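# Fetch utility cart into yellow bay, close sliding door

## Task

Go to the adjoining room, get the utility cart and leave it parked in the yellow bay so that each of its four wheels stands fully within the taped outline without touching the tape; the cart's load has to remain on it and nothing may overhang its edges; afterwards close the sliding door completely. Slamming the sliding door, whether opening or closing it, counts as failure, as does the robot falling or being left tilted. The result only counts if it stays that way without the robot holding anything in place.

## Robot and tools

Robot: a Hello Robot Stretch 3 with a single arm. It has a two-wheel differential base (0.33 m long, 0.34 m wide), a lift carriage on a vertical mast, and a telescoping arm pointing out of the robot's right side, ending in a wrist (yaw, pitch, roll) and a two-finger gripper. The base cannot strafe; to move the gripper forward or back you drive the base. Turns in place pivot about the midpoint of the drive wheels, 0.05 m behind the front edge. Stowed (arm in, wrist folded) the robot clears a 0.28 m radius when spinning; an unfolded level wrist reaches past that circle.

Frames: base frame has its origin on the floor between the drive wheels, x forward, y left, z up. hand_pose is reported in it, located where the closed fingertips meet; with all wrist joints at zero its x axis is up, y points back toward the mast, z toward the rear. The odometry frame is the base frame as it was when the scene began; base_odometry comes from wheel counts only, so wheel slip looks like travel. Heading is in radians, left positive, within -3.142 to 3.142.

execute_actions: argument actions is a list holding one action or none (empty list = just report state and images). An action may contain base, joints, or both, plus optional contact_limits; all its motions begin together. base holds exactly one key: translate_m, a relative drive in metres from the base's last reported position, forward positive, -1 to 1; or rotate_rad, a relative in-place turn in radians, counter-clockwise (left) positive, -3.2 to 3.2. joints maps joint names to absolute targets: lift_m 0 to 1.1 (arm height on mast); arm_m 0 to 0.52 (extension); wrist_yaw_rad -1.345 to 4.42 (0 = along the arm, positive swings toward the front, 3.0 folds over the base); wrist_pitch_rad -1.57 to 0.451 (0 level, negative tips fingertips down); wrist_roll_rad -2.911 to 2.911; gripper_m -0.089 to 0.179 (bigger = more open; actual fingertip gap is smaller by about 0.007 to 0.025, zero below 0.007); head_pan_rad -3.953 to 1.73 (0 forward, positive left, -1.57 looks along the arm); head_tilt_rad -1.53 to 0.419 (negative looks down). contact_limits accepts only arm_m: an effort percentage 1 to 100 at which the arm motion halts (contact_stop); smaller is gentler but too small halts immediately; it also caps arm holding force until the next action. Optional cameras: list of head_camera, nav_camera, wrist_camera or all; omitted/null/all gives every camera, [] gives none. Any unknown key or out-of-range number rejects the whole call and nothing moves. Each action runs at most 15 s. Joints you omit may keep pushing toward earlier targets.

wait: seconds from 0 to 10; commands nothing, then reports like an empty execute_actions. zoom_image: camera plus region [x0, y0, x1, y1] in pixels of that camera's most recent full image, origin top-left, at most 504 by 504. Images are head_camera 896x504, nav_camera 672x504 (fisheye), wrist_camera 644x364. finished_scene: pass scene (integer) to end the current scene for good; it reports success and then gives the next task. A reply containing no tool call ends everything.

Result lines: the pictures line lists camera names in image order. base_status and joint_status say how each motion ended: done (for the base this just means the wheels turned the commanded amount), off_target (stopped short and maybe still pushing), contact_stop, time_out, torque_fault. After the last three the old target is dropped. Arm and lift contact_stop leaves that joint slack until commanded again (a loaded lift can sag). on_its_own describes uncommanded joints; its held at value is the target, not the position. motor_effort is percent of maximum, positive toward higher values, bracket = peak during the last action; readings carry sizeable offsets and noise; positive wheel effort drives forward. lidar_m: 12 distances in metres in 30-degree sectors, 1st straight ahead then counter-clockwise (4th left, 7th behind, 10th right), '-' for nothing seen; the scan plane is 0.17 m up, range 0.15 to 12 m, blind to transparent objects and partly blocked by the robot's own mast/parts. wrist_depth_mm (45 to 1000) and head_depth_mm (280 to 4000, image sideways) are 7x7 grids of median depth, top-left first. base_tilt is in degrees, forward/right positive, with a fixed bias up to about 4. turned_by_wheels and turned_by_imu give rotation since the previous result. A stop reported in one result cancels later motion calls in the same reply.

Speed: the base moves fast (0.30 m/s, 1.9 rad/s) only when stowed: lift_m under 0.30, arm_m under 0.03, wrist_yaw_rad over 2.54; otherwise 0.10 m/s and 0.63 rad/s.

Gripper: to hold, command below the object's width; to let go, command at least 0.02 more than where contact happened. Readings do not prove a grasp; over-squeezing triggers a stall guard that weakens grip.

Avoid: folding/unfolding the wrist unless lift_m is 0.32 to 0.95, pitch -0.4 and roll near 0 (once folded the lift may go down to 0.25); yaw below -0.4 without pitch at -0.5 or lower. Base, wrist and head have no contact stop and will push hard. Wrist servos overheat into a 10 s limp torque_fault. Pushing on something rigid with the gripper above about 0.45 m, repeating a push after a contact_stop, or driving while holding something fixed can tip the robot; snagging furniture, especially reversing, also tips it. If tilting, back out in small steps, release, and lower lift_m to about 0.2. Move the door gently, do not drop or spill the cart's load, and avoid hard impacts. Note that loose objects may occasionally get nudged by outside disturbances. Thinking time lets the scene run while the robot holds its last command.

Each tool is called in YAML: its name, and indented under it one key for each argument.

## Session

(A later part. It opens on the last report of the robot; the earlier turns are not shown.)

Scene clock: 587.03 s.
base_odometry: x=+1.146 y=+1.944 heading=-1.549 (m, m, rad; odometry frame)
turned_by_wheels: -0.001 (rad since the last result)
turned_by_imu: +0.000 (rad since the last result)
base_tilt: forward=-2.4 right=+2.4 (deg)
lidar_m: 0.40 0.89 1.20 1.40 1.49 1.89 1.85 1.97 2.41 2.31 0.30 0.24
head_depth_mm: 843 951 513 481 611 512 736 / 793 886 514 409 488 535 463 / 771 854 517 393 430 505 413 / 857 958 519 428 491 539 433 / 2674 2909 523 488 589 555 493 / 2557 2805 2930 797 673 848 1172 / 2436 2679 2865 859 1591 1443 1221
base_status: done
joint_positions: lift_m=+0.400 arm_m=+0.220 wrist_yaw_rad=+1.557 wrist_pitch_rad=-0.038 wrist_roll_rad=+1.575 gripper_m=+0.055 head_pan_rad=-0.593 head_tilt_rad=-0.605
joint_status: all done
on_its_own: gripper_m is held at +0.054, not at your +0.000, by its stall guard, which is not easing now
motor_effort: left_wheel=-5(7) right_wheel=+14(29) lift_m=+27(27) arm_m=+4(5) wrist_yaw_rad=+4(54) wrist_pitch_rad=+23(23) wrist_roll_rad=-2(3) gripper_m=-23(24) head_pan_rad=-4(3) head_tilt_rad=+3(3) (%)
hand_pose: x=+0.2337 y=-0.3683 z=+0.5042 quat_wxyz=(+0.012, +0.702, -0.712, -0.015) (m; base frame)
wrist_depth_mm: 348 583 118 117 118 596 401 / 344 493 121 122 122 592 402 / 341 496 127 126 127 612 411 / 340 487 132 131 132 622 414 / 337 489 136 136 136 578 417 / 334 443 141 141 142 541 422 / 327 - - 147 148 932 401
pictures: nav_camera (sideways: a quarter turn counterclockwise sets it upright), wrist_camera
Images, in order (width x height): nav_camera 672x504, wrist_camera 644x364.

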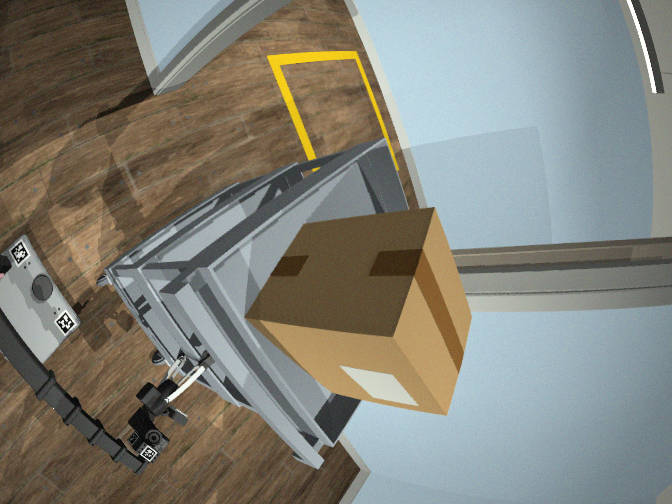

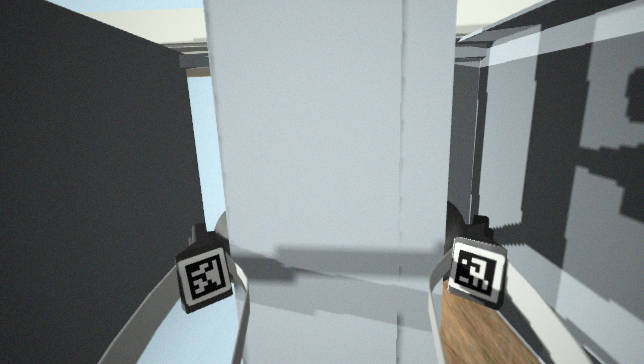

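execute_actions:
  actions:
    - {"base":{"translate_m":-0.15}}
  cameras: ["wrist_camera"]

execute_actions:
  actions:
    - {"base":{"translate_m":-0.2},"joints":{"arm_m":0.12,"wrist_yaw_rad":1.5}}
  cameras: ["wrist_camera","nav_camera"]

Scene clock: 614.70 s.
base_odometry: x=+1.143 y=+2.094 heading=-1.549 (m, m, rad; odometry frame)
turned_by_wheels: +0.000 (rad since the last result)
turned_by_imu: +0.002 (rad since the last result)
base_tilt: forward=-2.3 right=+2.4 (deg)
lidar_m: 0.28 1.03 1.43 1.41 1.50 1.74 1.71 1.81 2.40 2.36 0.31 0.23
head_depth_mm: 1017 1150 513 507 628 513 795 / 955 1071 513 426 511 551 432 / 901 1004 517 389 422 498 413 / 888 994 518 399 444 523 440 / 1004 2969 522 440 532 553 471 / 2657 2918 3030 530 636 570 1142 / 2559 2827 2933 852 725 1407 1218
base_status: done
joint_positions: lift_m=+0.400 arm_m=+0.220 wrist_yaw_rad=+1.645 wrist_pitch_rad=-0.034 wrist_roll_rad=+1.582 gripper_m=+0.062 head_pan_rad=-0.593 head_tilt_rad=-0.605
joint_status: not commanded
on_its_own: wrist_yaw_rad is held at +1.637, not at your +1.560, by its stall guard, which is not easing now; gripper_m is held at +0.060, not at your +0.000, by its stall guard, which is not easing now
motor_effort: left_wheel=+4(10) right_wheel=-11(30) lift_m=+27(27) arm_m=+4(4) wrist_yaw_rad=-9(79) wrist_pitch_rad=+21(23) wrist_roll_rad=-5(5) gripper_m=-23(28) head_pan_rad=-2(4) head_tilt_rad=+3(3) (%)
hand_pose: x=+0.2332 y=-0.3458 z=+0.5053 quat_wxyz=(+0.009, +0.733, -0.681, -0.016) (m; base frame)
wrist_depth_mm: 348 535 115 114 115 599 407 / 345 498 120 120 121 611 409 / 344 488 127 125 126 617 418 / 335 482 134 132 133 631 416 / 335 478 140 139 140 585 424 / 332 439 148 147 148 - 424 / 330 - - 156 158 926 412
pictures: wrist_camera
Images, in order (width x height): wrist_camera 644x364.

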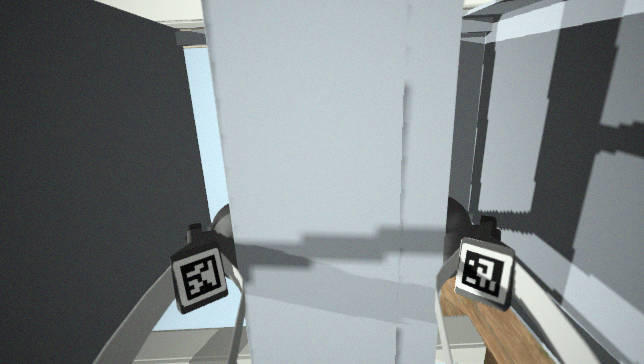

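Scene clock: 617.97 s.
base_odometry: x=+1.138 y=+2.294 heading=-1.548 (m, m, rad; odometry frame)
turned_by_wheels: +0.001 (rad since the last result)
turned_by_imu: +0.002 (rad since the last result)
base_tilt: forward=-2.3 right=+2.4 (deg)
lidar_m: 0.22 1.21 1.46 1.43 1.53 1.53 1.51 1.60 2.34 2.34 0.31 0.23
head_depth_mm: 1241 1410 1530 1841 630 511 1130 / 1172 1313 514 473 586 539 431 / 1105 1233 516 410 472 538 413 / 1047 1167 519 380 397 472 445 / 1045 1178 521 381 361 444 468 / 2796 3124 525 392 431 529 473 / 2768 2947 3030 433 572 556 473
base_status: done
joint_positions: lift_m=+0.400 arm_m=+0.120 wrist_yaw_rad=+1.538 wrist_pitch_rad=-0.027 wrist_roll_rad=+1.573 gripper_m=+0.062 head_pan_rad=-0.593 head_tilt_rad=-0.605
joint_status: wrist_yaw_rad off_target (ended at +1.538, target +1.500); the others done
on_its_own: wrist_yaw_rad is held at +1.543, not at your +1.500, by its stall guard, which is not easing now; gripper_m is held at +0.060, not at your +0.000, by its stall guard, which is not easing now
motor_effort: left_wheel=+4(13) right_wheel=-14(38) lift_m=+27(27) arm_m=+1(5) wrist_yaw_rad=+5(79) wrist_pitch_rad=+17(21) wrist_roll_rad=-1(5) gripper_m=-23(25) head_pan_rad=-4(5) head_tilt_rad=+3(3) (%)
hand_pose: x=+0.2340 y=-0.2733 z=+0.5069 quat_wxyz=(+0.009, +0.695, -0.718, -0.011) (m; base frame)
wrist_depth_mm: 342 903 135 134 134 803 390 / 341 495 701 138 138 615 415 / 338 479 673 141 142 614 416 / 332 472 662 145 146 627 419 / 332 471 150 150 150 586 423 / 327 435 156 154 155 - 425 / 325 542 - 160 161 919 408
pictures: nav_camera (sideways: a quarter turn counterclockwise sets it upright), wrist_camera
Images, in order (width x height): nav_camera 672x504, wrist_camera 644x364.

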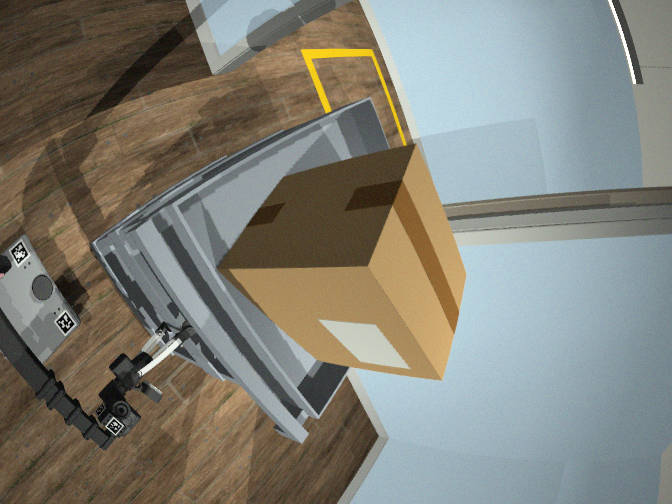

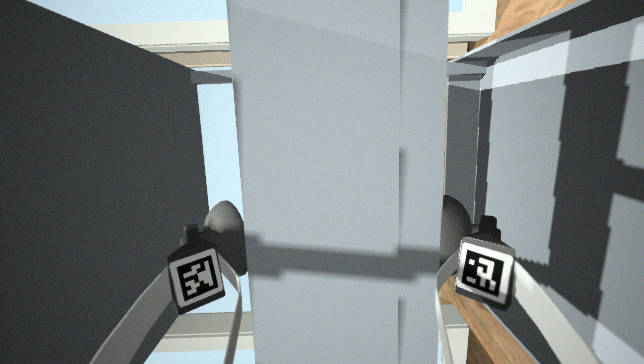

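execute_actions:
  actions:
    - {"joints":{"head_pan_rad":-0.2,"head_tilt_rad":-0.7}}
  cameras: ["head_camera","nav_camera"]

Scene clock: 623.53 s.
base_odometry: x=+1.138 y=+2.294 heading=-1.548 (m, m, rad; odometry frame)
turned_by_wheels: +0.000 (rad since the last result)
turned_by_imu: +0.000 (rad since the last result)
base_tilt: forward=-2.3 right=+2.3 (deg)
lidar_m: 0.22 1.21 1.45 1.43 1.52 1.53 1.51 1.61 2.34 2.34 0.31 0.23
head_depth_mm: 1064 1090 426 347 412 507 461 / 2836 3197 427 344 384 468 439 / 2849 3106 430 402 466 506 387 / 2815 3143 471 538 592 521 412 / 2790 3092 911 761 636 547 1128 / 2749 3078 2564 1978 1613 1359 1174 / 2729 3065 2593 1983 1575 1362 1181
base_status: not commanded
joint_positions: lift_m=+0.400 arm_m=+0.120 wrist_yaw_rad=+1.538 wrist_pitch_rad=-0.027 wrist_roll_rad=+1.573 gripper_m=+0.062 head_pan_rad=-0.207 head_tilt_rad=-0.691
joint_status: all done
on_its_own: wrist_yaw_rad is held at +1.543, not at your +1.500, by its stall guard, which is not easing now; gripper_m is held at +0.060, not at your +0.000, by its stall guard, which is not easing now
motor_effort: left_wheel=+4(4) right_wheel=-16(15) lift_m=+27(27) arm_m=+0(1) wrist_yaw_rad=+6(6) wrist_pitch_rad=+17(17) wrist_roll_rad=-1(1) gripper_m=-22(23) head_pan_rad=+4(36) head_tilt_rad=-5(15) (%)
hand_pose: x=+0.2340 y=-0.2733 z=+0.5069 quat_wxyz=(+0.009, +0.695, -0.718, -0.011) (m; base frame)
wrist_depth_mm: 340 901 135 134 134 811 394 / 338 495 673 138 137 624 412 / 338 487 690 141 142 634 418 / 333 480 663 145 145 635 425 / 333 468 150 150 150 592 429 / 329 439 156 155 154 - 427 / 324 536 - 160 160 922 410
pictures: head_camera (sideways: a quarter turn clockwise sets it upright), nav_camera (sideways: a quarter turn counterclockwise sets it upright)
Images, in order (width x height): head_camera 896x504, nav_camera 672x504.

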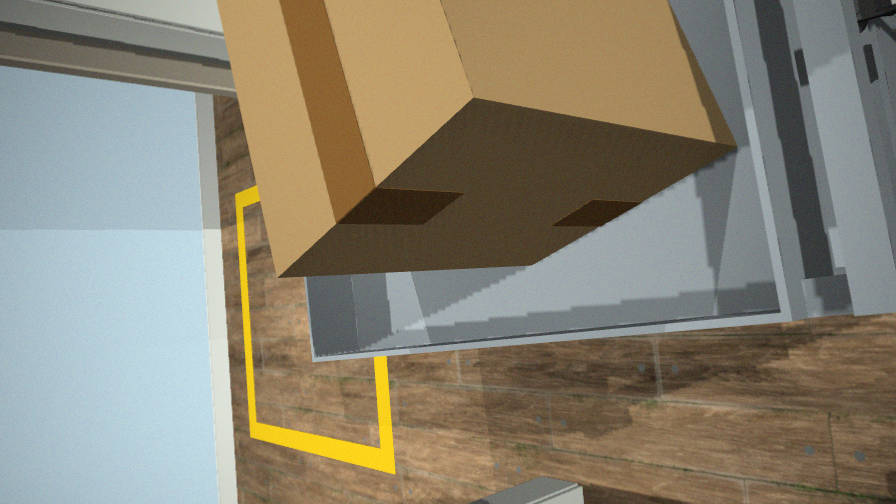

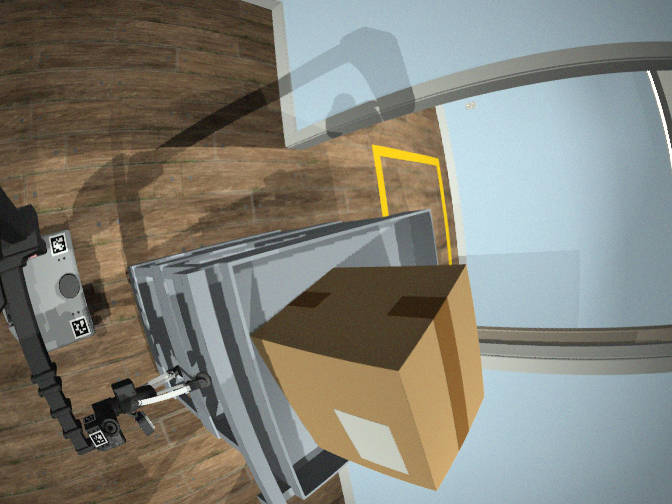

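execute_actions:
  actions:
    - {"base":{"translate_m":-0.2},"joints":{"arm_m":0.02,"wrist_yaw_rad":1.5}}

Scene clock: 631.63 s.
base_odometry: x=+1.134 y=+2.494 heading=-1.548 (m, m, rad; odometry frame)
turned_by_wheels: +0.000 (rad since the last result)
turned_by_imu: +0.001 (rad since the last result)
base_tilt: forward=-2.4 right=+2.4 (deg)
lidar_m: 0.41 1.40 1.47 1.45 1.54 1.33 1.31 1.39 2.04 2.32 0.58 0.43
head_depth_mm: 1152 595 543 656 602 913 1121 / 1301 599 509 608 581 898 1092 / 3011 604 490 566 577 878 1095 / 2969 607 568 674 573 862 1099 / 2978 3206 941 752 571 1274 1153 / 2944 3228 2445 1974 1602 1358 1173 / 2883 3163 2594 1983 1628 1367 1178
base_status: done
joint_positions: lift_m=+0.400 arm_m=+0.020 wrist_yaw_rad=+1.499 wrist_pitch_rad=-0.018 wrist_roll_rad=+1.572 gripper_m=+0.061 head_pan_rad=-0.207 head_tilt_rad=-0.692
joint_status: all done
on_its_own: gripper_m is held at +0.060, not at your +0.000, by its stall guard, which is not easing now
motor_effort: left_wheel=+1(8) right_wheel=-1(30) lift_m=+27(27) arm_m=-3(6) wrist_yaw_rad=+2(43) wrist_pitch_rad=+11(22) wrist_roll_rad=-1(1) gripper_m=-1(23) head_pan_rad=+4(5) head_tilt_rad=-4(5) (%)
hand_pose: x=+0.2337 y=-0.1836 z=+0.5094 quat_wxyz=(+0.006, +0.681, -0.732, -0.007) (m; base frame)
wrist_depth_mm: 328 487 - 316 - 589 414 / 333 473 875 325 902 621 420 / 334 468 - 332 907 639 424 / 346 463 900 342 949 648 424 / 349 465 711 346 926 650 350 / 358 457 - 354 - 590 357 / 364 384 376 368 372 376 369
pictures: head_camera (sideways: a quarter turn clockwise sets it upright), nav_camera (sideways: a quarter turn counterclockwise sets it upright), wrist_camera
Images, in order (width x height): head_camera 896x504, nav_camera 672x504, wrist_camera 644x364.

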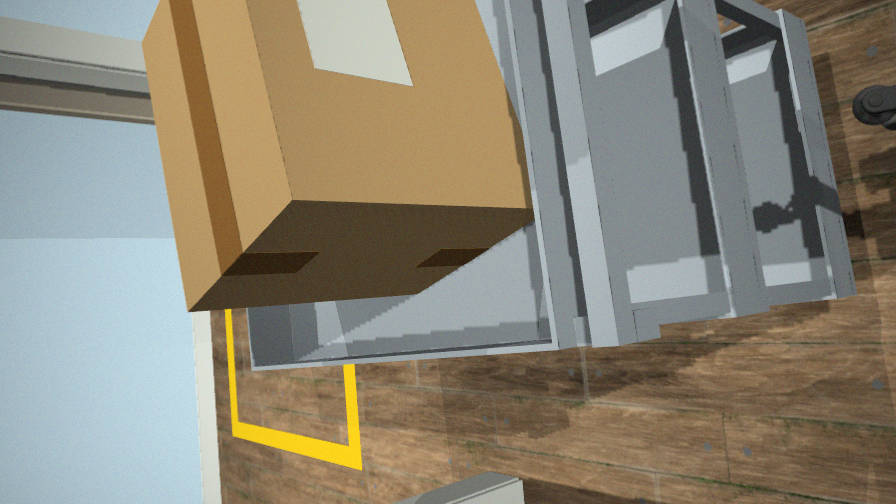

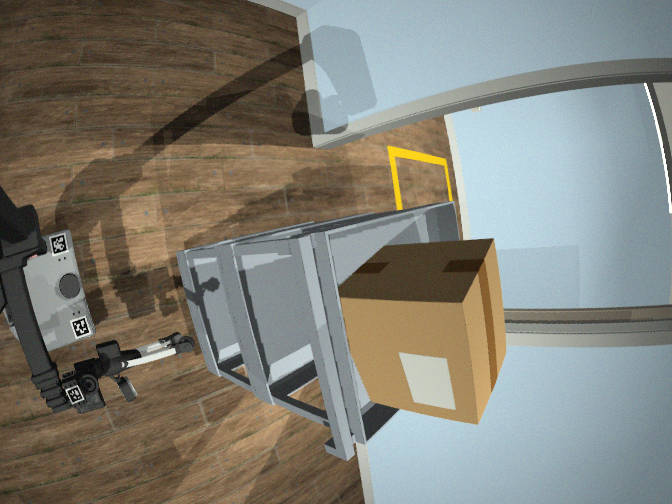

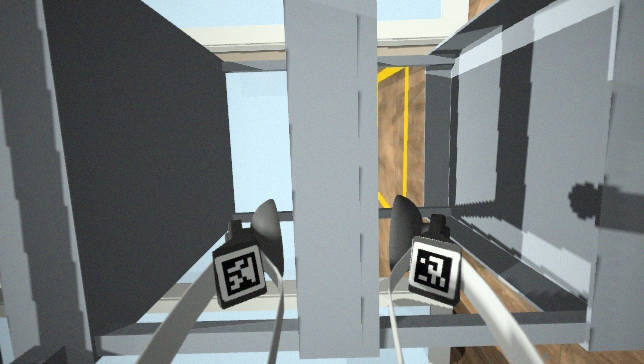

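execute_actions:
  actions:
    - {"joints":{"gripper_m":0.17,"arm_m":0.12,"wrist_yaw_rad":1.57},"base":{"translate_m":0.15}}
  cameras: ["wrist_camera"]

Scene clock: 649.20 s.
base_odometry: x=+1.137 y=+2.344 heading=-1.548 (m, m, rad; odometry frame)
turned_by_wheels: +0.000 (rad since the last result)
turned_by_imu: +0.000 (rad since the last result)
base_tilt: forward=-2.3 right=+2.4 (deg)
lidar_m: 0.26 1.26 1.46 1.43 1.52 1.48 1.46 1.55 2.27 2.33 0.37 0.27
head_depth_mm: 1059 1086 425 397 501 481 752 / 2886 1280 426 368 454 487 723 / 2918 3168 427 416 484 491 677 / 2851 3209 489 559 602 522 647 / 2850 3091 915 757 619 548 1105 / 2801 3091 2557 1985 1610 1360 1175 / 2779 3055 2536 1983 1616 1373 1174
base_status: done
joint_positions: lift_m=+0.400 arm_m=+0.120 wrist_yaw_rad=+1.569 wrist_pitch_rad=-0.018 wrist_roll_rad=+1.572 gripper_m=+0.170 head_pan_rad=-0.207 head_tilt_rad=-0.692
joint_status: all done
motor_effort: left_wheel=+1(4) right_wheel=-1(2) lift_m=+27(28) arm_m=+4(4) wrist_yaw_rad=+2(3) wrist_pitch_rad=+11(11) wrist_roll_rad=-1(1) gripper_m=+0(96) head_pan_rad=+3(6) head_tilt_rad=-5(4) (%)
hand_pose: x=+0.2344 y=-0.2652 z=+0.5094 quat_wxyz=(+0.007, +0.706, -0.708, -0.007) (m; base frame)
wrist_depth_mm: 332 935 936 166 168 644 404 / 333 477 721 173 174 651 422 / 334 477 - 177 180 638 425 / 330 470 - 185 187 649 428 / 328 432 802 191 194 708 403 / 310 - - 197 200 643 - / 337 452 - 206 208 938 436
pictures: wrist_camera
Images, in order (width x height): wrist_camera 644x364.

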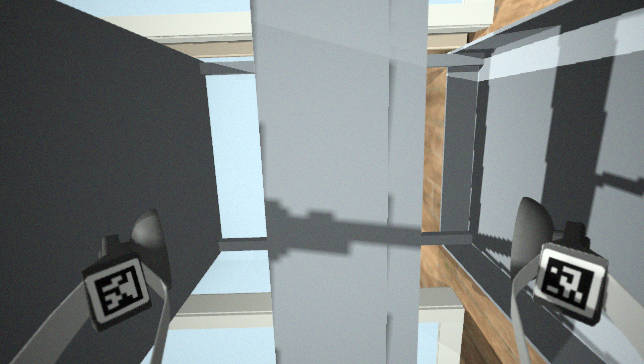

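execute_actions:
  actions:
    - {"base":{"translate_m":0.065}}
  cameras: []

execute_actions:
  actions:
    - {"joints":{"gripper_m":0.0}}
  cameras: ["wrist_camera"]

execute_actions:
  actions:
    - {"joints":{"arm_m":0.22,"wrist_yaw_rad":1.63}}

Scene clock: 668.87 s.
base_odometry: x=+1.139 y=+2.279 heading=-1.548 (m, m, rad; odometry frame)
turned_by_wheels: +0.000 (rad since the last result)
turned_by_imu: +0.000 (rad since the last result)
base_tilt: forward=-2.3 right=+2.4 (deg)
lidar_m: 0.20 1.20 1.46 1.43 1.52 1.55 1.52 1.62 2.36 2.34 0.28 0.21
head_depth_mm: 1043 1112 424 331 360 486 409 / 2875 3105 426 335 351 433 424 / 2818 3180 429 380 442 498 437 / 2834 3107 467 511 587 522 447 / 2780 3079 883 760 620 547 1104 / 2749 3035 2579 1974 1613 1362 1179 / 2744 3082 2574 1981 1573 1360 1181
base_status: done
joint_positions: lift_m=+0.400 arm_m=+0.120 wrist_yaw_rad=+1.569 wrist_pitch_rad=-0.018 wrist_roll_rad=+1.572 gripper_m=+0.170 head_pan_rad=-0.207 head_tilt_rad=-0.692
joint_status: not commanded
motor_effort: left_wheel=+1(4) right_wheel=+0(2) lift_m=+27(27) arm_m=+4(4) wrist_yaw_rad=+2(2) wrist_pitch_rad=+11(11) wrist_roll_rad=-1(1) gripper_m=+1(2) head_pan_rad=+5(5) head_tilt_rad=-5(4) (%)
hand_pose: x=+0.2344 y=-0.2652 z=+0.5094 quat_wxyz=(+0.007, +0.706, -0.708, -0.007) (m; base frame)
wrist_depth_mm: 335 884 108 107 107 513 403 / 331 467 111 111 111 551 418 / 328 469 116 114 114 566 427 / 327 470 120 118 118 591 427 / 328 438 639 122 122 668 407 / 314 - 640 126 127 576 - / 338 450 - 131 131 954 434
pictures: none
No camera images: the call's "cameras" was empty. Leave "cameras" out to get every camera's image.

Scene clock: 671.27 s.
base_odometry: x=+1.139 y=+2.279 heading=-1.549 (m, m, rad; odometry frame)
turned_by_wheels: -0.001 (rad since the last result)
turned_by_imu: -0.001 (rad since the last result)
base_tilt: forward=-2.4 right=+2.4 (deg)
lidar_m: 0.20 1.20 1.45 1.43 1.52 1.55 1.52 1.62 2.36 2.34 0.28 0.21
head_depth_mm: 1048 1109 425 331 365 486 409 / 2855 3120 427 338 356 437 422 / 2830 3125 429 383 444 499 432 / 2816 3125 469 514 587 522 431 / 2788 3088 882 757 621 548 1107 / 2777 3061 2546 1977 1618 1362 1171 / 2747 3038 2587 1979 1571 1354 1176
base_status: not commanded
joint_positions: lift_m=+0.400 arm_m=+0.120 wrist_yaw_rad=+1.569 wrist_pitch_rad=-0.034 wrist_roll_rad=+1.575 gripper_m=+0.003 head_pan_rad=-0.207 head_tilt_rad=-0.692
joint_status: all done
motor_effort: left_wheel=-3(3) right_wheel=+15(16) lift_m=+27(27) arm_m=+4(3) wrist_yaw_rad=+1(2) wrist_pitch_rad=+21(24) wrist_roll_rad=-2(2) gripper_m=-56(100) head_pan_rad=+4(5) head_tilt_rad=-5(5) (%)
hand_pose: x=+0.2339 y=-0.2651 z=+0.5052 quat_wxyz=(+0.011, +0.706, -0.708, -0.014) (m; base frame)
wrist_depth_mm: 342 895 110 110 111 557 395 / 342 495 114 114 114 570 407 / 341 488 118 118 118 605 409 / 340 489 123 122 123 613 416 / 337 483 126 126 126 547 421 / 336 440 130 130 131 551 420 / 331 - - 136 136 910 410
pictures: wrist_camera
Images, in order (width x height): wrist_camera 644x364.

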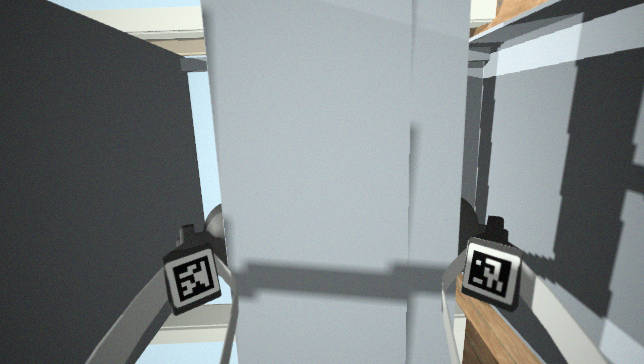

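Scene clock: 673.23 s.
base_odometry: x=+1.139 y=+2.279 heading=-1.548 (m, m, rad; odometry frame)
turned_by_wheels: +0.000 (rad since the last result)
turned_by_imu: +0.001 (rad since the last result)
base_tilt: forward=-2.4 right=+2.4 (deg)
lidar_m: 0.26 1.20 1.45 1.43 1.52 1.54 1.52 1.62 2.36 2.34 0.26 0.19
head_depth_mm: 1048 1115 425 366 401 461 437 / 2864 3106 427 424 481 508 449 / 2829 3138 476 515 586 520 438 / 2832 3109 887 756 618 803 1028 / 2758 3103 2534 1811 1524 1354 1174 / 2776 3068 2585 1968 1603 1358 1178 / 2726 3081 2562 1973 1570 1349 1178
base_status: not commanded
joint_positions: lift_m=+0.400 arm_m=+0.219 wrist_yaw_rad=+1.660 wrist_pitch_rad=-0.029 wrist_roll_rad=+1.574 gripper_m=+0.016 head_pan_rad=-0.207 head_tilt_rad=-0.692
joint_status: wrist_yaw_rad off_target (ended at +1.660, target +1.630); the others done
on_its_own: gripper_m is held at +0.014, not at your +0.000, by its stall guard, which is still easing; wrist_yaw_rad is at rest, and its effort (-38) is outside its rest range (-12 to +12)
motor_effort: left_wheel=-1(6) right_wheel=+9(17) lift_m=+27(27) arm_m=+7(13) wrist_yaw_rad=-38(100) wrist_pitch_rad=+18(21) wrist_roll_rad=-2(5) gripper_m=-43(56) head_pan_rad=+4(4) head_tilt_rad=-4(5) (%)
hand_pose: x=+0.2330 y=-0.3416 z=+0.5064 quat_wxyz=(+0.010, +0.738, -0.675, -0.011) (m; base frame)
wrist_depth_mm: 345 871 111 111 111 571 405 / 341 492 115 114 114 574 410 / 336 483 118 118 118 626 418 / 338 481 123 122 123 620 421 / 330 468 127 127 127 552 427 / 329 440 132 131 132 - 429 / 328 - - 137 137 954 406
pictures: head_camera (sideways: a quarter turn clockwise sets it upright), nav_camera (sideways: a quarter turn counterclockwise sets it upright), wrist_camera
Images, in order (width x height): head_camera 896x504, nav_camera 672x504, wrist_camera 644x364.

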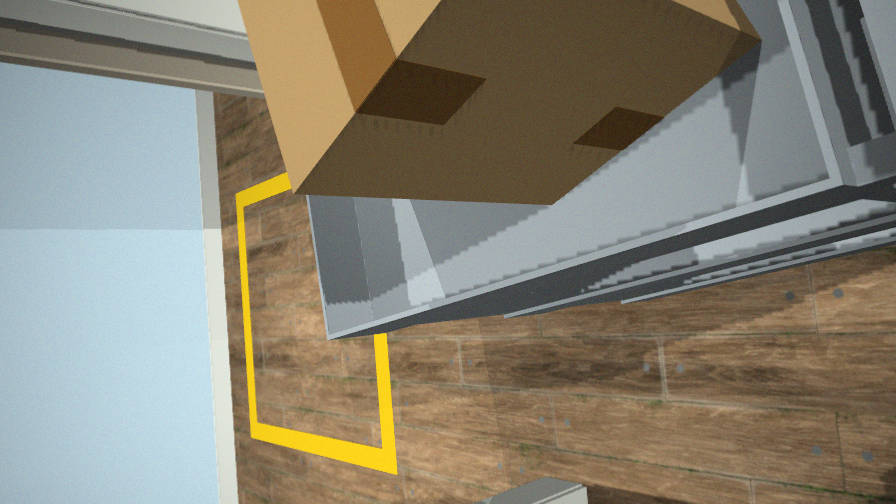

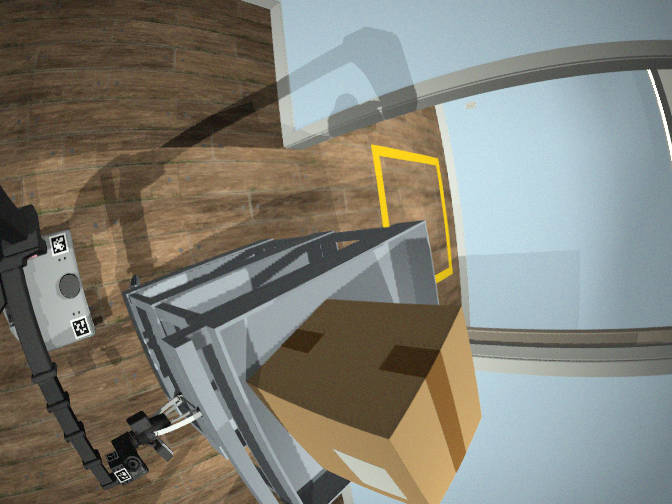

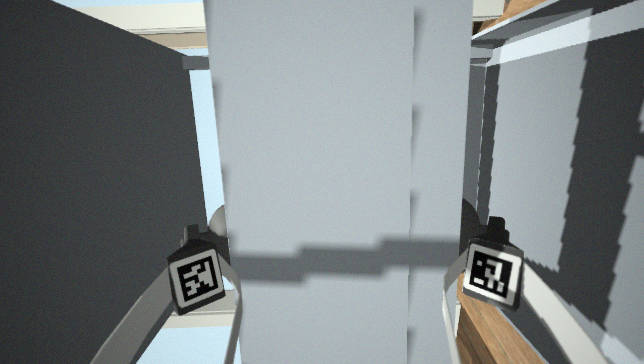

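execute_actions:
  actions:
    - {"base":{"translate_m":0.2},"joints":{"wrist_yaw_rad":1.67}}

Scene clock: 681.43 s.
base_odometry: x=+1.143 y=+2.079 heading=-1.549 (m, m, rad; odometry frame)
turned_by_wheels: +0.000 (rad since the last result)
turned_by_imu: -0.001 (rad since the last result)
base_tilt: forward=-2.3 right=+2.4 (deg)
lidar_m: 0.28 1.01 1.41 1.41 1.50 1.75 1.72 1.83 2.41 2.35 0.23 0.18
head_depth_mm: 2672 1078 425 364 408 464 458 / 2691 3024 427 416 476 508 450 / 2646 3005 468 490 572 521 460 / 2607 2992 2537 756 618 807 1000 / 2616 2943 2536 782 1022 1303 1175 / 2571 2902 2564 1974 1618 1351 1173 / 2546 2899 2549 1990 1611 1371 1179
base_status: done
joint_positions: lift_m=+0.400 arm_m=+0.220 wrist_yaw_rad=+1.589 wrist_pitch_rad=-0.031 wrist_roll_rad=+1.596 gripper_m=+0.059 head_pan_rad=-0.207 head_tilt_rad=-0.692
joint_status: wrist_yaw_rad off_target (ended at +1.589, target +1.670)
on_its_own: wrist_yaw_rad is held at +1.598, not at your +1.670, by its stall guard, which is not easing now; gripper_m is held at +0.057, not at your +0.000, by its stall guard, which is still easing
motor_effort: left_wheel=-4(10) right_wheel=+9(36) lift_m=+27(27) arm_m=-3(3) wrist_yaw_rad=+12(74) wrist_pitch_rad=+19(19) wrist_roll_rad=-10(10) gripper_m=-28(34) head_pan_rad=+4(4) head_tilt_rad=-4(4) (%)
hand_pose: x=+0.2340 y=-0.3607 z=+0.5060 quat_wxyz=(+0.003, +0.713, -0.701, -0.020) (m; base frame)
wrist_depth_mm: 702 691 127 127 127 717 373 / 346 811 128 128 128 580 406 / 342 487 129 128 128 610 419 / 335 479 129 129 129 624 422 / 331 473 130 130 130 554 427 / 331 433 131 131 131 - 432 / 325 492 642 132 132 597 412
pictures: head_camera (sideways: a quarter turn clockwise sets it upright), nav_camera (sideways: a quarter turn counterclockwise sets it upright), wrist_camera
Images, in order (width x height): head_camera 896x504, nav_camera 672x504, wrist_camera 644x364.

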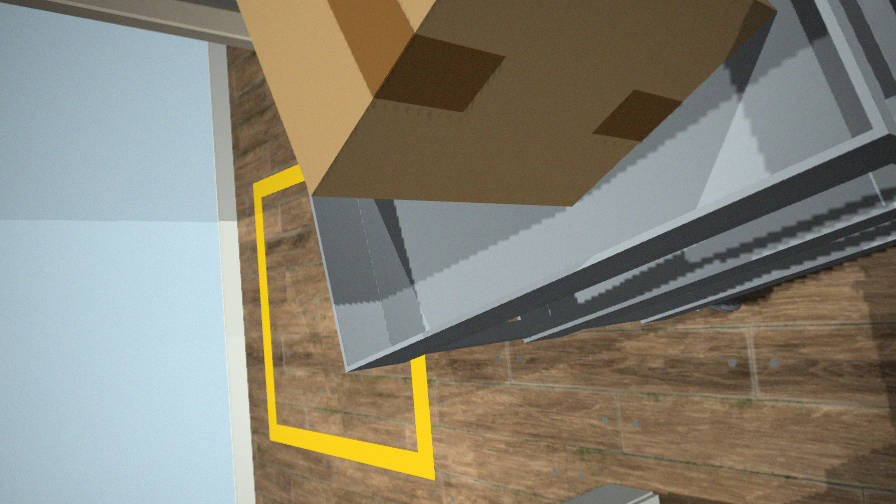

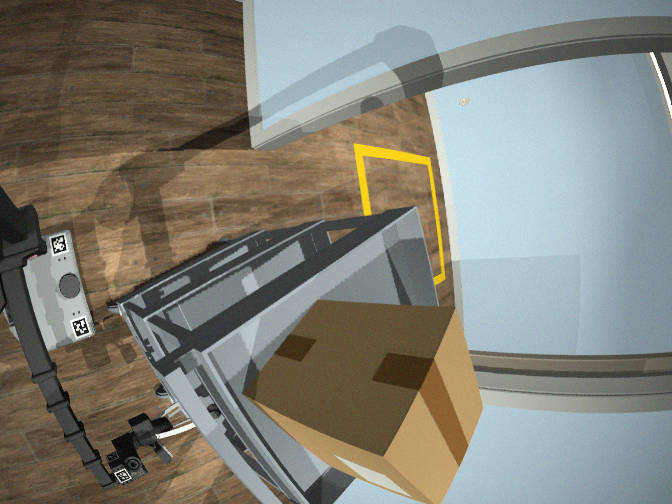

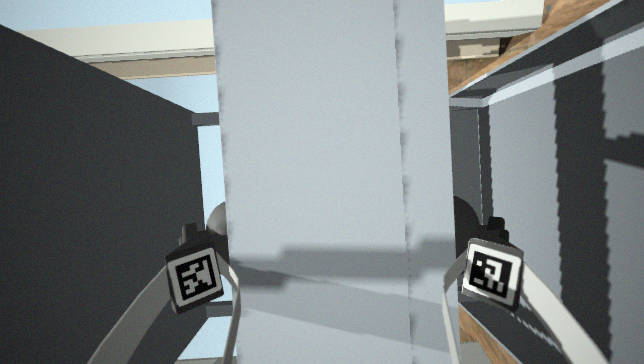

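execute_actions:
  actions:
    - {"base":{"translate_m":0.2},"joints":{"arm_m":0.17,"wrist_yaw_rad":1.62}}

Scene clock: 689.93 s.
base_odometry: x=+1.147 y=+1.879 heading=-1.549 (m, m, rad; odometry frame)
turned_by_wheels: +0.000 (rad since the last result)
turned_by_imu: +0.000 (rad since the last result)
base_tilt: forward=-2.4 right=+2.4 (deg)
lidar_m: 0.18 0.83 1.10 1.40 1.49 1.95 1.92 2.04 2.41 2.12 0.27 0.19
head_depth_mm: 2564 2817 424 331 333 457 424 / 2517 2851 426 354 380 449 457 / 2485 2795 429 407 476 510 460 / 2463 2776 858 533 587 522 451 / 2447 2735 2573 758 654 1302 1172 / 2402 2692 2539 1990 1616 1368 1183 / 2360 2646 2572 1978 1612 1364 1179
base_status: done
joint_positions: lift_m=+0.400 arm_m=+0.170 wrist_yaw_rad=+1.679 wrist_pitch_rad=-0.033 wrist_roll_rad=+1.568 gripper_m=+0.065 head_pan_rad=-0.207 head_tilt_rad=-0.692
joint_status: wrist_yaw_rad off_target (ended at +1.679, target +1.620); the others done
on_its_own: wrist_yaw_rad is held at +1.678, not at your +1.620, by its stall guard, which is not easing now; gripper_m is held at +0.064, not at your +0.000, by its stall guard, which is not easing now
motor_effort: left_wheel=-1(11) right_wheel=+5(33) lift_m=+27(27) arm_m=+2(11) wrist_yaw_rad=+0(100) wrist_pitch_rad=+20(21) wrist_roll_rad=+1(10) gripper_m=-25(24) head_pan_rad=+5(4) head_tilt_rad=-5(5) (%)
hand_pose: x=+0.2324 y=-0.2873 z=+0.5054 quat_wxyz=(+0.014, +0.744, -0.668, -0.010) (m; base frame)
wrist_depth_mm: 343 - 108 108 108 540 409 / 339 486 112 113 113 558 415 / 339 485 117 116 117 576 417 / 339 476 122 120 121 623 413 / 335 478 126 126 126 555 417 / 337 445 131 131 132 557 420 / 331 911 881 136 138 884 402
pictures: head_camera (sideways: a quarter turn clockwise sets it upright), nav_camera (sideways: a quarter turn counterclockwise sets it upright), wrist_camera
Images, in order (width x height): head_camera 896x504, nav_camera 672x504, wrist_camera 644x364.

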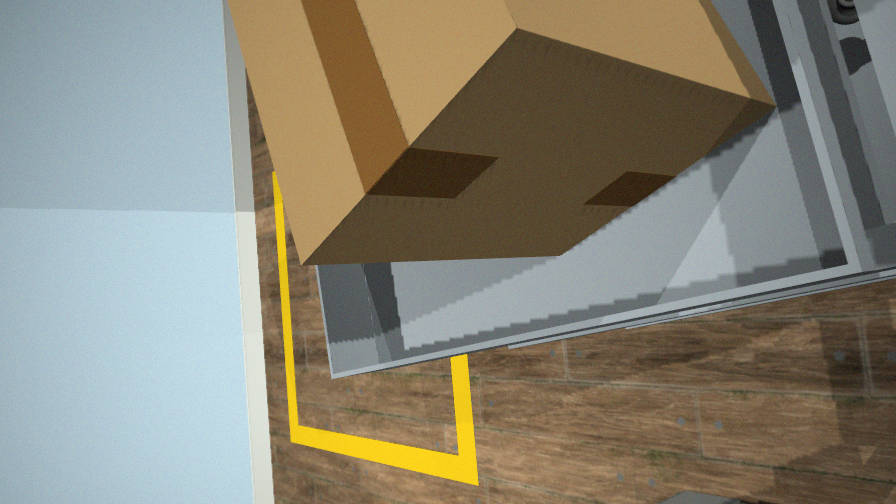

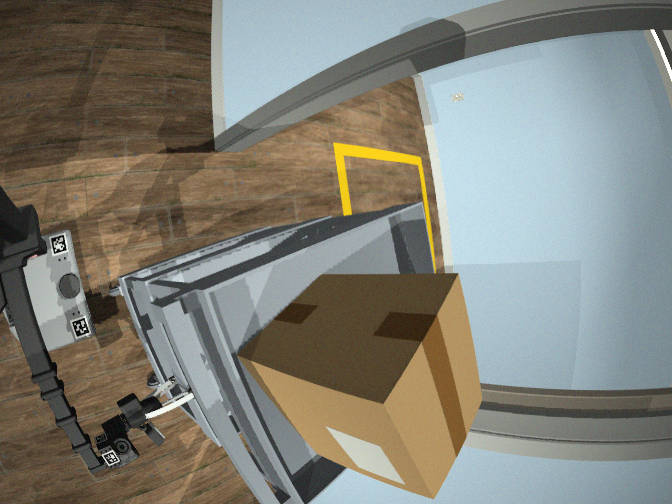

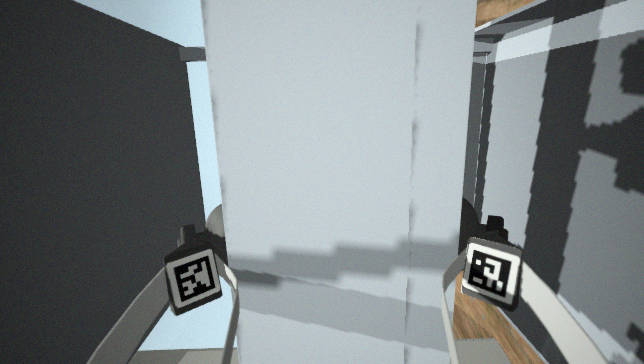

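execute_actions:
  actions: []

Scene clock: 701.00 s.
base_odometry: x=+1.147 y=+1.879 heading=-1.549 (m, m, rad; odometry frame)
turned_by_wheels: +0.000 (rad since the last result)
turned_by_imu: +0.000 (rad since the last result)
base_tilt: forward=-2.4 right=+2.4 (deg)
lidar_m: 0.18 0.83 1.10 1.39 1.49 1.96 1.92 2.04 2.41 2.12 0.27 0.19
head_depth_mm: 2529 2824 424 331 333 456 424 / 2507 2796 426 354 380 448 458 / 2500 2771 429 406 476 510 460 / 2467 2805 860 533 588 523 452 / 2430 2725 2543 760 655 1300 1172 / 2417 2719 2543 1978 1603 1354 1174 / 2392 2696 2545 1982 1625 1356 1174
base_status: done
joint_positions: lift_m=+0.400 arm_m=+0.170 wrist_yaw_rad=+1.679 wrist_pitch_rad=-0.033 wrist_roll_rad=+1.568 gripper_m=+0.065 head_pan_rad=-0.207 head_tilt_rad=-0.692
joint_status: wrist_yaw_rad off_target (ended at +1.679, target +1.620); the others done
on_its_own: wrist_yaw_rad is held at +1.678, not at your +1.620, by its stall guard, which is not easing now; gripper_m is held at +0.064, not at your +0.000, by its stall guard, which is not easing now
motor_effort: left_wheel=-1(11) right_wheel=+5(33) lift_m=+27(27) arm_m=+2(11) wrist_yaw_rad=+0(100) wrist_pitch_rad=+21(21) wrist_roll_rad=+0(10) gripper_m=-24(24) head_pan_rad=+5(4) head_tilt_rad=-4(5) (%)
hand_pose: x=+0.2324 y=-0.2873 z=+0.5054 quat_wxyz=(+0.014, +0.744, -0.668, -0.010) (m; base frame)
wrist_depth_mm: 345 - 108 108 109 530 410 / 345 488 113 112 112 572 412 / 342 485 117 117 116 573 422 / 336 483 122 121 121 620 414 / 338 483 126 126 126 565 421 / 334 436 131 131 131 561 423 / 332 924 907 136 138 912 405
pictures: head_camera (sideways: a quarter turn clockwise sets it upright), nav_camera (sideways: a quarter turn counterclockwise sets it upright), wrist_camera
Images, in order (width x height): head_camera 896x504, nav_camera 672x504, wrist_camera 644x364.

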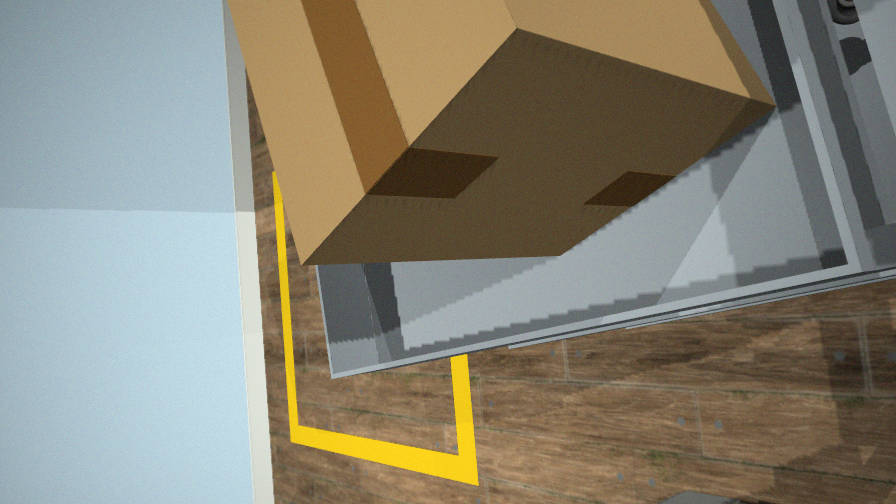

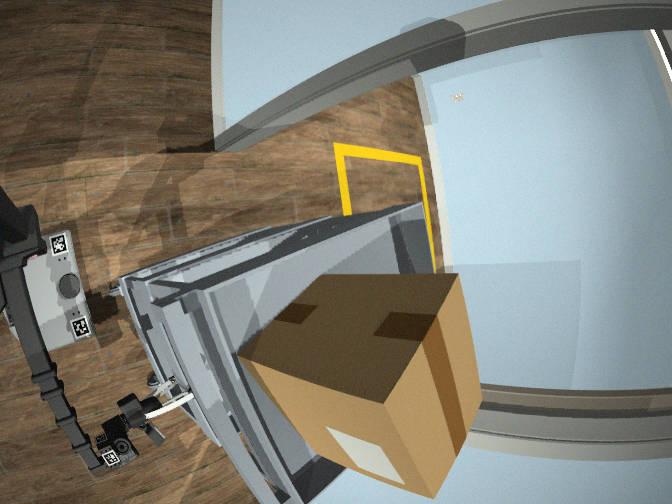

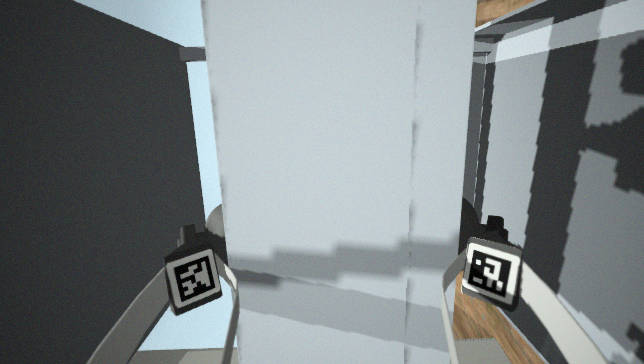

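execute_actions:
  actions:
    - {"base":{"translate_m":0.2},"joints":{"arm_m":0.12,"wrist_yaw_rad":1.64}}

Scene clock: 708.03 s.
base_odometry: x=+1.151 y=+1.679 heading=-1.549 (m, m, rad; odometry frame)
turned_by_wheels: +0.000 (rad since the last result)
turned_by_imu: +0.000 (rad since the last result)
base_tilt: forward=-2.4 right=+2.3 (deg)
lidar_m: 0.20 0.66 0.79 1.38 1.47 2.14 2.12 2.25 2.44 1.53 0.28 0.21
head_depth_mm: 2362 2631 424 331 379 488 410 / 2332 2629 426 331 345 452 426 / 2311 2635 428 343 365 450 431 / 2292 2604 431 422 523 521 440 / 2250 2562 872 733 619 523 436 / 2248 2512 2549 1915 1560 1329 1149 / 2220 2484 2562 1967 1623 1359 1178
base_status: done
joint_positions: lift_m=+0.400 arm_m=+0.120 wrist_yaw_rad=+1.695 wrist_pitch_rad=-0.034 wrist_roll_rad=+1.562 gripper_m=+0.065 head_pan_rad=-0.207 head_tilt_rad=-0.692
joint_status: wrist_yaw_rad off_target (ended at +1.695, target +1.640); the others done
on_its_own: wrist_yaw_rad is held at +1.698, not at your +1.640, by its stall guard, which is not easing now; gripper_m is held at +0.064, not at your +0.000, by its stall guard, which is not easing now
motor_effort: left_wheel=+0(7) right_wheel=-1(24) lift_m=+27(27) arm_m=+3(10) wrist_yaw_rad=+3(83) wrist_pitch_rad=+21(21) wrist_roll_rad=+2(5) gripper_m=-24(24) head_pan_rad=+5(3) head_tilt_rad=-5(4) (%)
hand_pose: x=+0.2319 y=-0.2331 z=+0.5053 quat_wxyz=(+0.016, +0.750, -0.662, -0.008) (m; base frame)
wrist_depth_mm: 342 507 100 100 101 535 415 / 342 485 105 105 106 528 413 / 339 486 112 111 112 572 413 / 338 486 118 117 118 579 417 / 336 487 125 124 125 540 418 / 332 448 134 133 133 - 427 / 334 - - 141 142 908 400
pictures: head_camera (sideways: a quarter turn clockwise sets it upright), nav_camera (sideways: a quarter turn counterclockwise sets it upright), wrist_camera
Images, in order (width x height): head_camera 896x504, nav_camera 672x504, wrist_camera 644x364.

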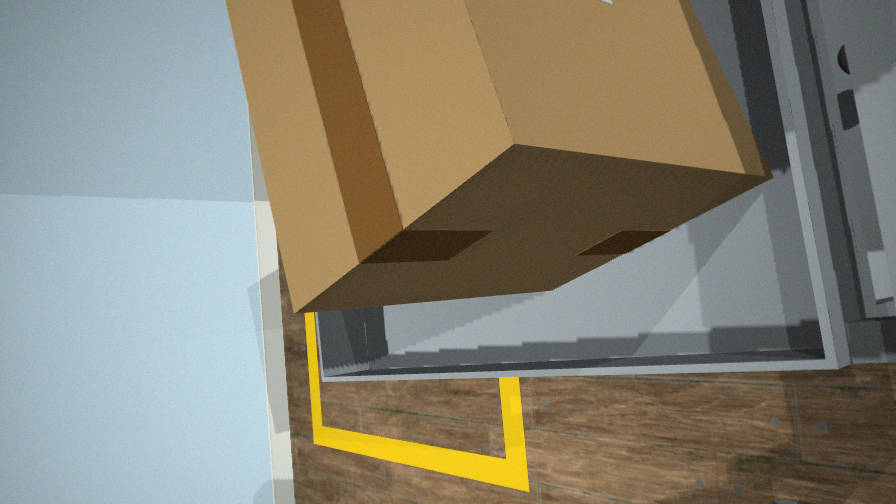

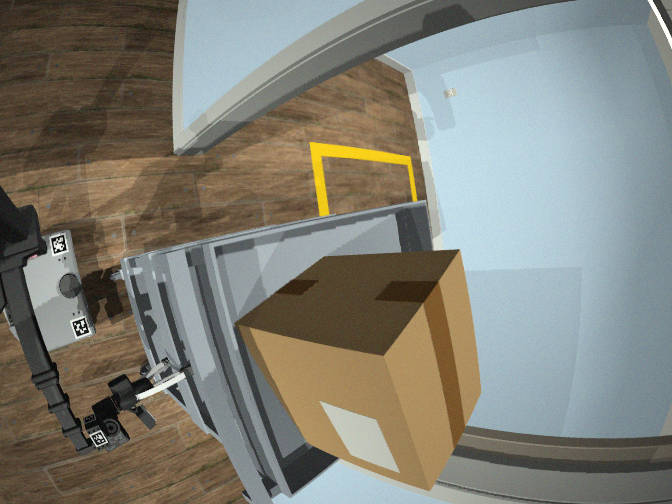

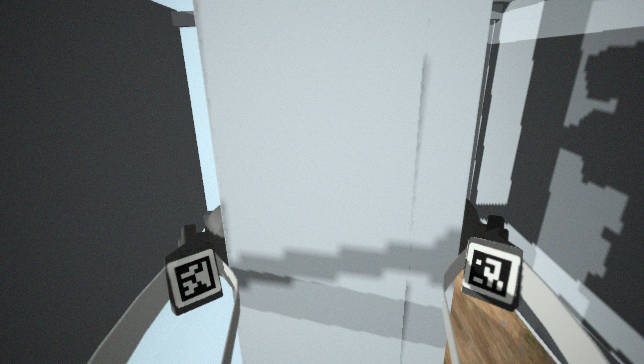

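execute_actions:
  actions:
    - {"base":{"translate_m":0.25},"joints":{"arm_m":0.11,"wrist_yaw_rad":1.66}}
  cameras: ["head_camera","nav_camera"]

Scene clock: 721.97 s.
base_odometry: x=+1.157 y=+1.429 heading=-1.549 (m, m, rad; odometry frame)
turned_by_wheels: +0.000 (rad since the last result)
turned_by_imu: +0.000 (rad since the last result)
base_tilt: forward=-2.3 right=+2.3 (deg)
lidar_m: 0.21 0.54 0.48 1.36 1.45 2.11 2.37 2.52 2.46 0.79 0.28 0.21
head_depth_mm: 2150 2366 424 339 388 496 408 / 2111 2394 426 332 356 466 426 / 2089 2353 428 333 336 428 420 / 2076 2313 430 369 447 501 440 / 2042 2305 864 692 604 523 444 / 2033 2276 2456 1852 673 533 462 / 1981 2235 2505 1985 1613 1368 1174
base_status: done
joint_positions: lift_m=+0.400 arm_m=+0.110 wrist_yaw_rad=+1.746 wrist_pitch_rad=-0.035 wrist_roll_rad=+1.559 gripper_m=+0.065 head_pan_rad=-0.207 head_tilt_rad=-0.692
joint_status: wrist_yaw_rad off_target (ended at +1.746, target +1.660); the others done
on_its_own: wrist_yaw_rad is held at +1.724, not at your +1.660, by its stall guard, which is still easing; gripper_m is held at +0.064, not at your +0.000, by its stall guard, which is not easing now
motor_effort: left_wheel=+2(4) right_wheel=+1(24) lift_m=+27(27) arm_m=+3(1) wrist_yaw_rad=-28(61) wrist_pitch_rad=+21(21) wrist_roll_rad=+4(4) gripper_m=-24(25) head_pan_rad=+3(4) head_tilt_rad=-4(4) (%)
hand_pose: x=+0.2300 y=-0.2103 z=+0.5050 quat_wxyz=(+0.018, +0.766, -0.642, -0.007) (m; base frame)
wrist_depth_mm: 343 495 94 94 95 500 411 / 336 488 100 100 101 543 414 / 334 496 108 107 107 547 413 / 336 485 116 114 115 584 416 / 339 478 124 123 124 548 414 / 330 443 133 133 134 826 418 / 333 - - 145 147 881 389
pictures: head_camera (sideways: a quarter turn clockwise sets it upright), nav_camera (sideways: a quarter turn counterclockwise sets it upright)
Images, in order (width x height): head_camera 896x504, nav_camera 672x504.

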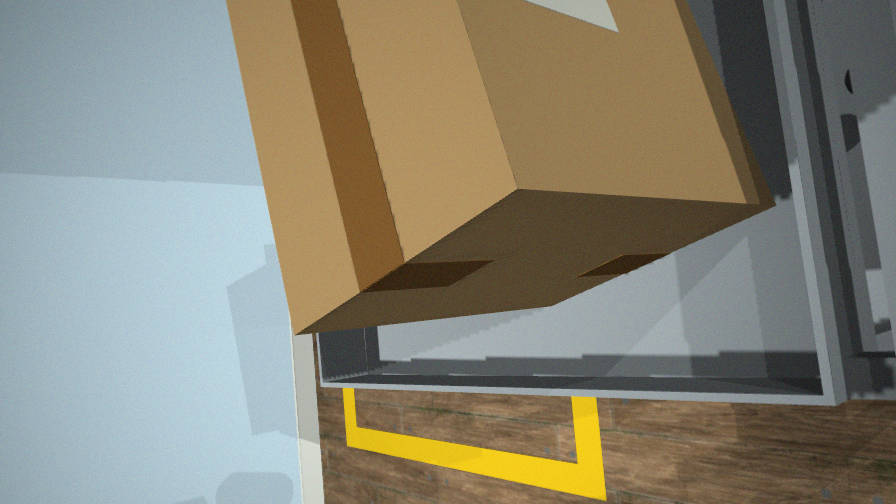

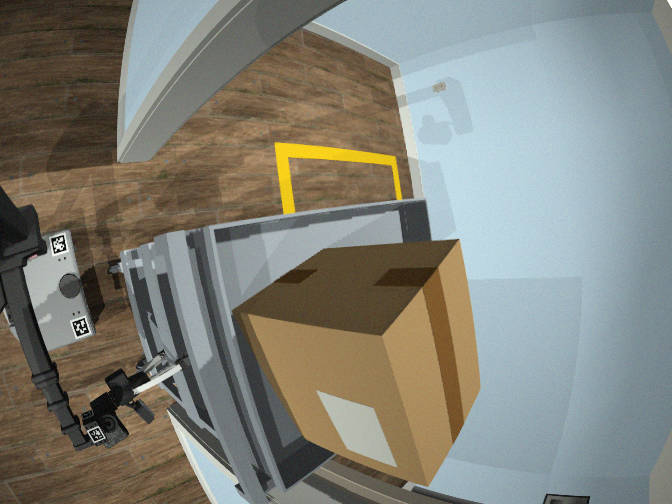

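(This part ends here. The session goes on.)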